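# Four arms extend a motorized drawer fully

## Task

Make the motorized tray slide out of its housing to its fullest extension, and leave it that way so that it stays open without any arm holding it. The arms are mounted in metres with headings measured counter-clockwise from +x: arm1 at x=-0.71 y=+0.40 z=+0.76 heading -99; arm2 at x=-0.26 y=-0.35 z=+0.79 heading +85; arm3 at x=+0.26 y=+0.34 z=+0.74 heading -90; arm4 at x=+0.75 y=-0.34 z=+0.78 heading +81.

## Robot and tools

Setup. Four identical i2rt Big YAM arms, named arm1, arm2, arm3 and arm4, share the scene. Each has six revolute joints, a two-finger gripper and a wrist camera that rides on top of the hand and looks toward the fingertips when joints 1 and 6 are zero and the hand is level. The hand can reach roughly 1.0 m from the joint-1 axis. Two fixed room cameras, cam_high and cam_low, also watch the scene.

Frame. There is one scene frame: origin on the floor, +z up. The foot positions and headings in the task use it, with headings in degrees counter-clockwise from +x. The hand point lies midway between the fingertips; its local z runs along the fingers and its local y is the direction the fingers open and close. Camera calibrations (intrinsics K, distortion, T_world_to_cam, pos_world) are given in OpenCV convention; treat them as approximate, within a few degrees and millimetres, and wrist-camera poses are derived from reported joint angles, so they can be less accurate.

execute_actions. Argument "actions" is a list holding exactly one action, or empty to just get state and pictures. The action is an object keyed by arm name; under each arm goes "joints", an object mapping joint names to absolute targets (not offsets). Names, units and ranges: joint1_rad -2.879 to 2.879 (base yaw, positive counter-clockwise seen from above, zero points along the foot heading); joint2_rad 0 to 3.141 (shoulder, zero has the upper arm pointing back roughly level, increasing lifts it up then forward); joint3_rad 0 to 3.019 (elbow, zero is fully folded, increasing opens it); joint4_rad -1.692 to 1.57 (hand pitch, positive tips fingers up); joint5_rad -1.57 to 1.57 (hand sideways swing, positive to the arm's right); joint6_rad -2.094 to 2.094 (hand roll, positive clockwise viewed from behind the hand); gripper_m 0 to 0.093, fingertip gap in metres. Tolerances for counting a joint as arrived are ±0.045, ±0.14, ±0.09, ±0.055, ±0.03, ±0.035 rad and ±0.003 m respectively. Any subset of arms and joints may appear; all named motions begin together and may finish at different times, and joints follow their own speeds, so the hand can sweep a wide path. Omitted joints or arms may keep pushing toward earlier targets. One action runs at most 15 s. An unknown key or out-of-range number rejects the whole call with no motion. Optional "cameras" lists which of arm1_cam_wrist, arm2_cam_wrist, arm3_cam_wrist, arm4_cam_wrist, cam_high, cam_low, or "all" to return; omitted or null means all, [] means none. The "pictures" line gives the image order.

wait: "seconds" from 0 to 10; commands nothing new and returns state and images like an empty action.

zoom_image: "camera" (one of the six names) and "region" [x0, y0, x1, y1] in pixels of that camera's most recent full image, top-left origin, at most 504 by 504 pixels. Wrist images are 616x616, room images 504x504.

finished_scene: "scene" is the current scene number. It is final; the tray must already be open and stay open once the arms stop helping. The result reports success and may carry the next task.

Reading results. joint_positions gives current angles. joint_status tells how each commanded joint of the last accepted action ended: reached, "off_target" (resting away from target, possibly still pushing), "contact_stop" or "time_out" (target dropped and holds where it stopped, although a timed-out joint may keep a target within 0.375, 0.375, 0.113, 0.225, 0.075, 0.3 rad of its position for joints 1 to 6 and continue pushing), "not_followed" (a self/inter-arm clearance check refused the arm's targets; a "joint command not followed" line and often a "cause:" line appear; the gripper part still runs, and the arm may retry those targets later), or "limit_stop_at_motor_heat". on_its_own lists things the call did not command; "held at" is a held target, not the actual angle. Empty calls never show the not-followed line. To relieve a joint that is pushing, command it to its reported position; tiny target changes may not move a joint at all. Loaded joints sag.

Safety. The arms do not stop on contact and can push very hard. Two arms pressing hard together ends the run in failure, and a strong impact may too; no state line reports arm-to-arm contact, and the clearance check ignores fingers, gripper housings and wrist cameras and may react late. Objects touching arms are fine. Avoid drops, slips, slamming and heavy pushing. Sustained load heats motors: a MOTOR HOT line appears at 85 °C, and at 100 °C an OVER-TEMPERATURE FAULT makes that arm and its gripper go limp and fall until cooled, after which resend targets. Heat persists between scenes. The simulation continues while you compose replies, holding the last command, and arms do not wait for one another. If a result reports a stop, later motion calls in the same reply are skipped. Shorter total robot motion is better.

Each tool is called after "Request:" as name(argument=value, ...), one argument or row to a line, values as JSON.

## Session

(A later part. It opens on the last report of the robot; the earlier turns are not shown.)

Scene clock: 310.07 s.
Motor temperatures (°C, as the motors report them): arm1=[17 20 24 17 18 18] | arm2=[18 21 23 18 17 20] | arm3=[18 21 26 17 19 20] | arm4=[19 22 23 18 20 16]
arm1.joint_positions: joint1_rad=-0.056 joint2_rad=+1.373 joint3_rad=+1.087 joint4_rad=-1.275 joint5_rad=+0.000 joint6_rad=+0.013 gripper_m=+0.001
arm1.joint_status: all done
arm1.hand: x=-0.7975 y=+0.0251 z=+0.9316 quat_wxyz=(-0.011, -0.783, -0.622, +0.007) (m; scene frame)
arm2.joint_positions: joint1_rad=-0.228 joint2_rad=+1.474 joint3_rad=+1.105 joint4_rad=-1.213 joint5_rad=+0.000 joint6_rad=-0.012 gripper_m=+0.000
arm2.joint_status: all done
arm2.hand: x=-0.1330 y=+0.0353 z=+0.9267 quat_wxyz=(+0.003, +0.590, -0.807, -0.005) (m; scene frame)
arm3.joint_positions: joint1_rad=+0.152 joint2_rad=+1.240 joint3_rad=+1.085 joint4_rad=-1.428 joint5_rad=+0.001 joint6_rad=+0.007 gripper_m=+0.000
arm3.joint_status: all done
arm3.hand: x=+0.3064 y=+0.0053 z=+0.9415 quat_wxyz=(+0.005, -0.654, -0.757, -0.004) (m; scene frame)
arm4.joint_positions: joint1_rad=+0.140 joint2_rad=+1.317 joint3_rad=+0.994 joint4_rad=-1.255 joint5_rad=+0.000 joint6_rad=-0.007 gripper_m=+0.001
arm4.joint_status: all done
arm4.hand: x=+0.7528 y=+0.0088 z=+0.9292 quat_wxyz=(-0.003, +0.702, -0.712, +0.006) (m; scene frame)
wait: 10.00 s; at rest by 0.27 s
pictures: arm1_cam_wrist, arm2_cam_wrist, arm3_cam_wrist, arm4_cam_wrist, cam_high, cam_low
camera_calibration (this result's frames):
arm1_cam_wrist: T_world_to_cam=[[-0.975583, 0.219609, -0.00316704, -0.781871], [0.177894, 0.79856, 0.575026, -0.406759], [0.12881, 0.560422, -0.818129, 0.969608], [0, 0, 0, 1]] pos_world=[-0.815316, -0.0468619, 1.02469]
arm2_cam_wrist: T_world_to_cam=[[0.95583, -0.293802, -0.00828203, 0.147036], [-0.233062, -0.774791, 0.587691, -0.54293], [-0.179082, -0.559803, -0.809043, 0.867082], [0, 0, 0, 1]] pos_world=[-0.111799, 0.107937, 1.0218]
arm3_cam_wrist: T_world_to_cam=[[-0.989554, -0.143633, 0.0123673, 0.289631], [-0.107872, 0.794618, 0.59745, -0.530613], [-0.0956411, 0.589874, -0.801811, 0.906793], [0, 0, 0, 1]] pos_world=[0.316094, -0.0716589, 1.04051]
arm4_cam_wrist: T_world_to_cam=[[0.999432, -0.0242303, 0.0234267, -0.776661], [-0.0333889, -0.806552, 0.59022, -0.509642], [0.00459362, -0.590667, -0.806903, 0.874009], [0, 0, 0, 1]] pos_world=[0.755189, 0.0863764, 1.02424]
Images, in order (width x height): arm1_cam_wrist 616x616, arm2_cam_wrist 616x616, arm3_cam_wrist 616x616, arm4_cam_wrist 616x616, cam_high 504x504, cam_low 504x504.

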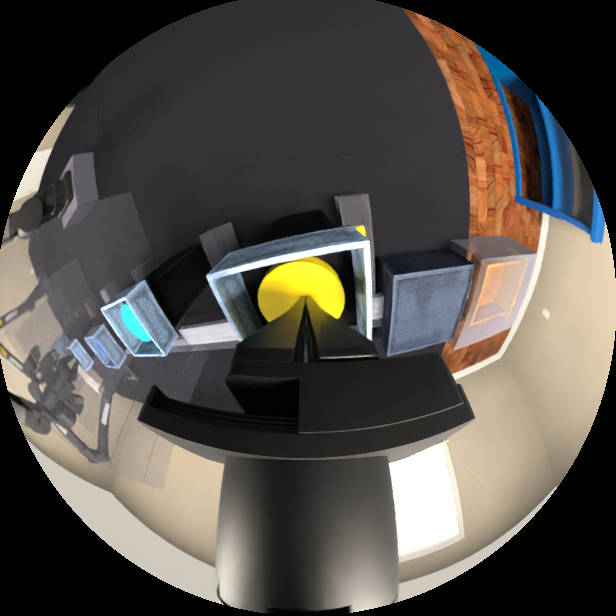

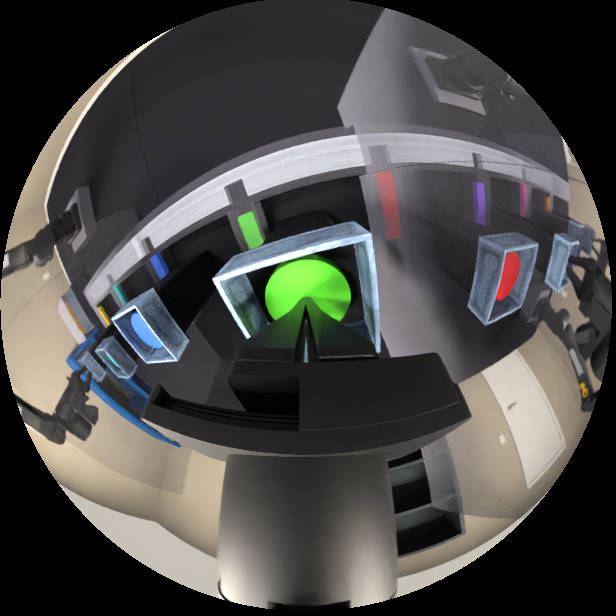

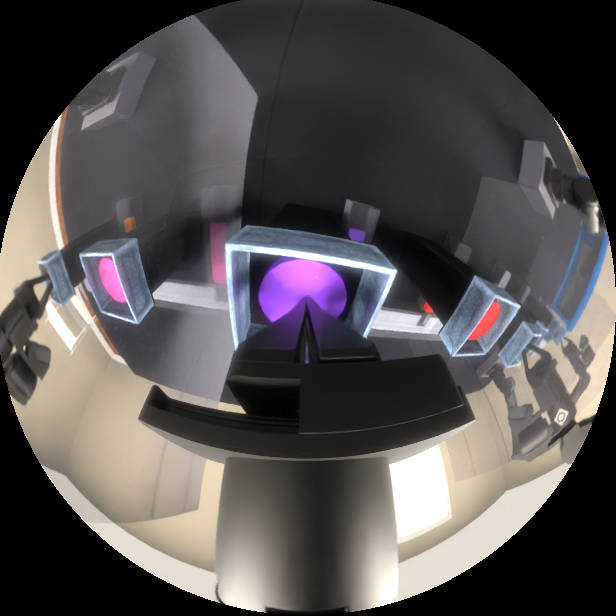

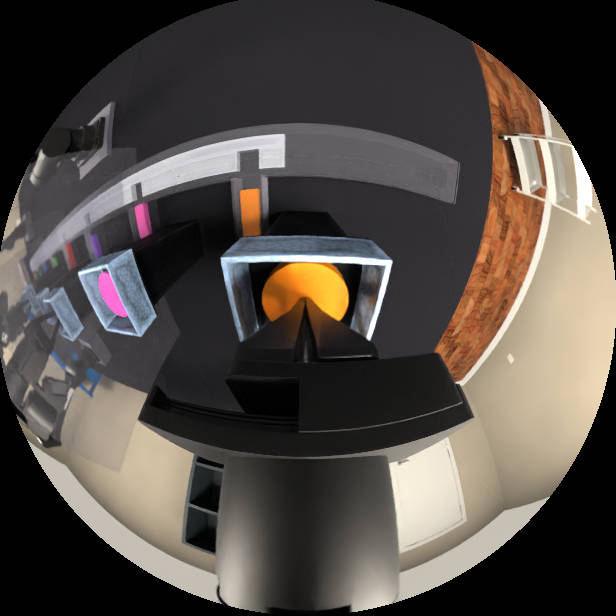

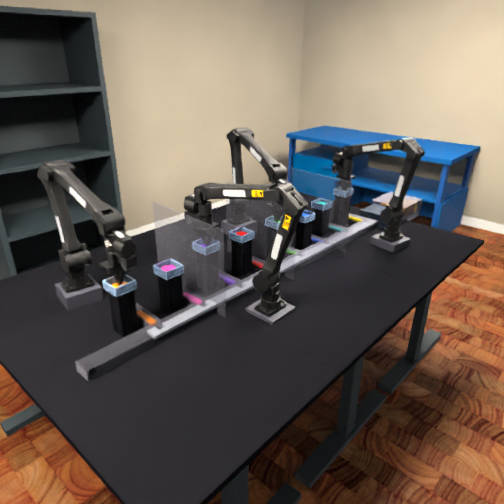

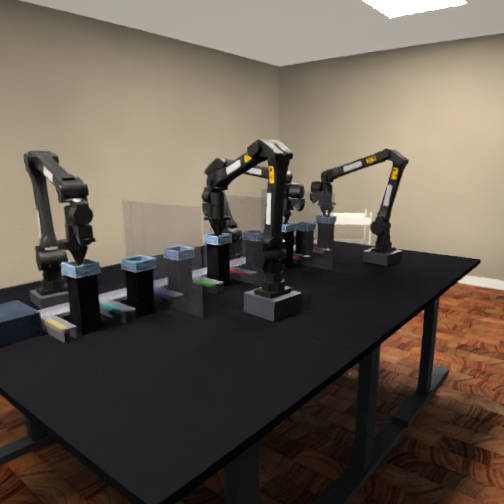

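Tray is out. Lift off and finish.

Request:
execute_actions(
  actions=[
    {"arm1":{"joints":{"joint2_rad":1.37,"joint3_rad":1.25,"joint4_rad":-1.42}},"arm2":{"joints":{"joint2_rad":1.44,"joint3_rad":1.26,"joint4_rad":-1.38}},"arm3":{"joints":{"joint2_rad":1.22,"joint3_rad":1.22,"joint4_rad":-1.55}},"arm4":{"joints":{"joint2_rad":1.30,"joint3_rad":1.16,"joint4_rad":-1.42}}},
  ],
  cameras=["arm4_cam_wrist"],
)

Request:
finished_scene(
  scene=1,
)

Scene clock: 317.77 s.
Motor temperatures (°C, as the motors report them): arm1=[17 20 24 17 18 18] | arm2=[18 21 23 18 17 20] | arm3=[18 21 26 17 19 20] | arm4=[19 22 24 18 20 16]
arm1.joint_positions: joint1_rad=-0.056 joint2_rad=+1.366 joint3_rad=+1.221 joint4_rad=-1.410 joint5_rad=+0.000 joint6_rad=+0.013 gripper_m=+0.001
arm1.joint_status: all done
arm1.hand: x=-0.8001 y=+0.0157 z=+0.9841 quat_wxyz=(-0.013, -0.783, -0.622, +0.009) (m; scene frame)
arm2.joint_positions: joint1_rad=-0.228 joint2_rad=+1.434 joint3_rad=+1.227 joint4_rad=-1.367 joint5_rad=+0.000 joint6_rad=-0.012 gripper_m=+0.000
arm2.joint_status: all done
arm2.hand: x=-0.1312 y=+0.0383 z=+0.9871 quat_wxyz=(+0.000, +0.590, -0.807, -0.008) (m; scene frame)
arm3.joint_positions: joint1_rad=+0.152 joint2_rad=+1.228 joint3_rad=+1.180 joint4_rad=-1.540 joint5_rad=+0.001 joint6_rad=+0.007 gripper_m=+0.000
arm3.joint_status: all done
arm3.hand: x=+0.3062 y=+0.0068 z=+0.9813 quat_wxyz=(+0.007, -0.654, -0.757, -0.005) (m; scene frame)
arm4.joint_positions: joint1_rad=+0.140 joint2_rad=+1.301 joint3_rad=+1.118 joint4_rad=-1.410 joint5_rad=+0.000 joint6_rad=-0.007 gripper_m=+0.001
arm4.joint_status: all done
arm4.hand: x=+0.7522 y=+0.0124 z=+0.9805 quat_wxyz=(+0.002, +0.702, -0.712, +0.011) (m; scene frame)
pictures: arm4_cam_wrist
camera_calibration (this result's frames):
arm4_cam_wrist: T_world_to_cam=[[0.999434, -0.0240746, 0.0234803, -0.777254], [-0.0333599, -0.797908, 0.601856, -0.54861], [0.00424567, -0.602299, -0.79826, 0.909409], [0, 0, 0, 1]] pos_world=[0.754652, 0.0912834, 1.07438]
Images, in order (width x height): arm4_cam_wrist 616x616.

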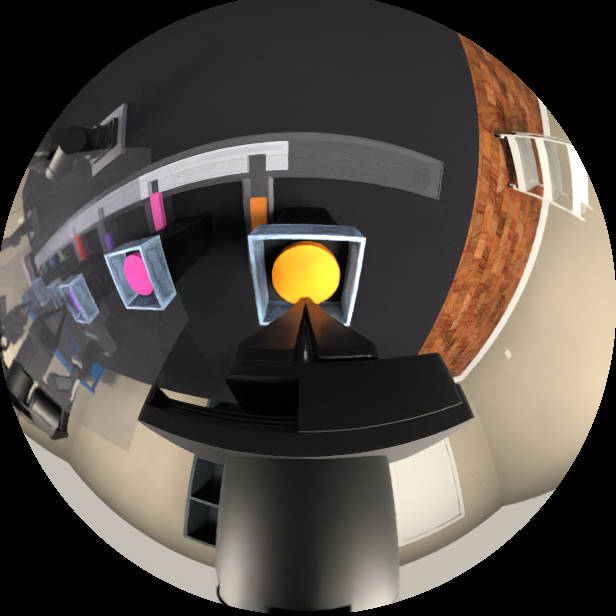

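The scene is finished: the task was done.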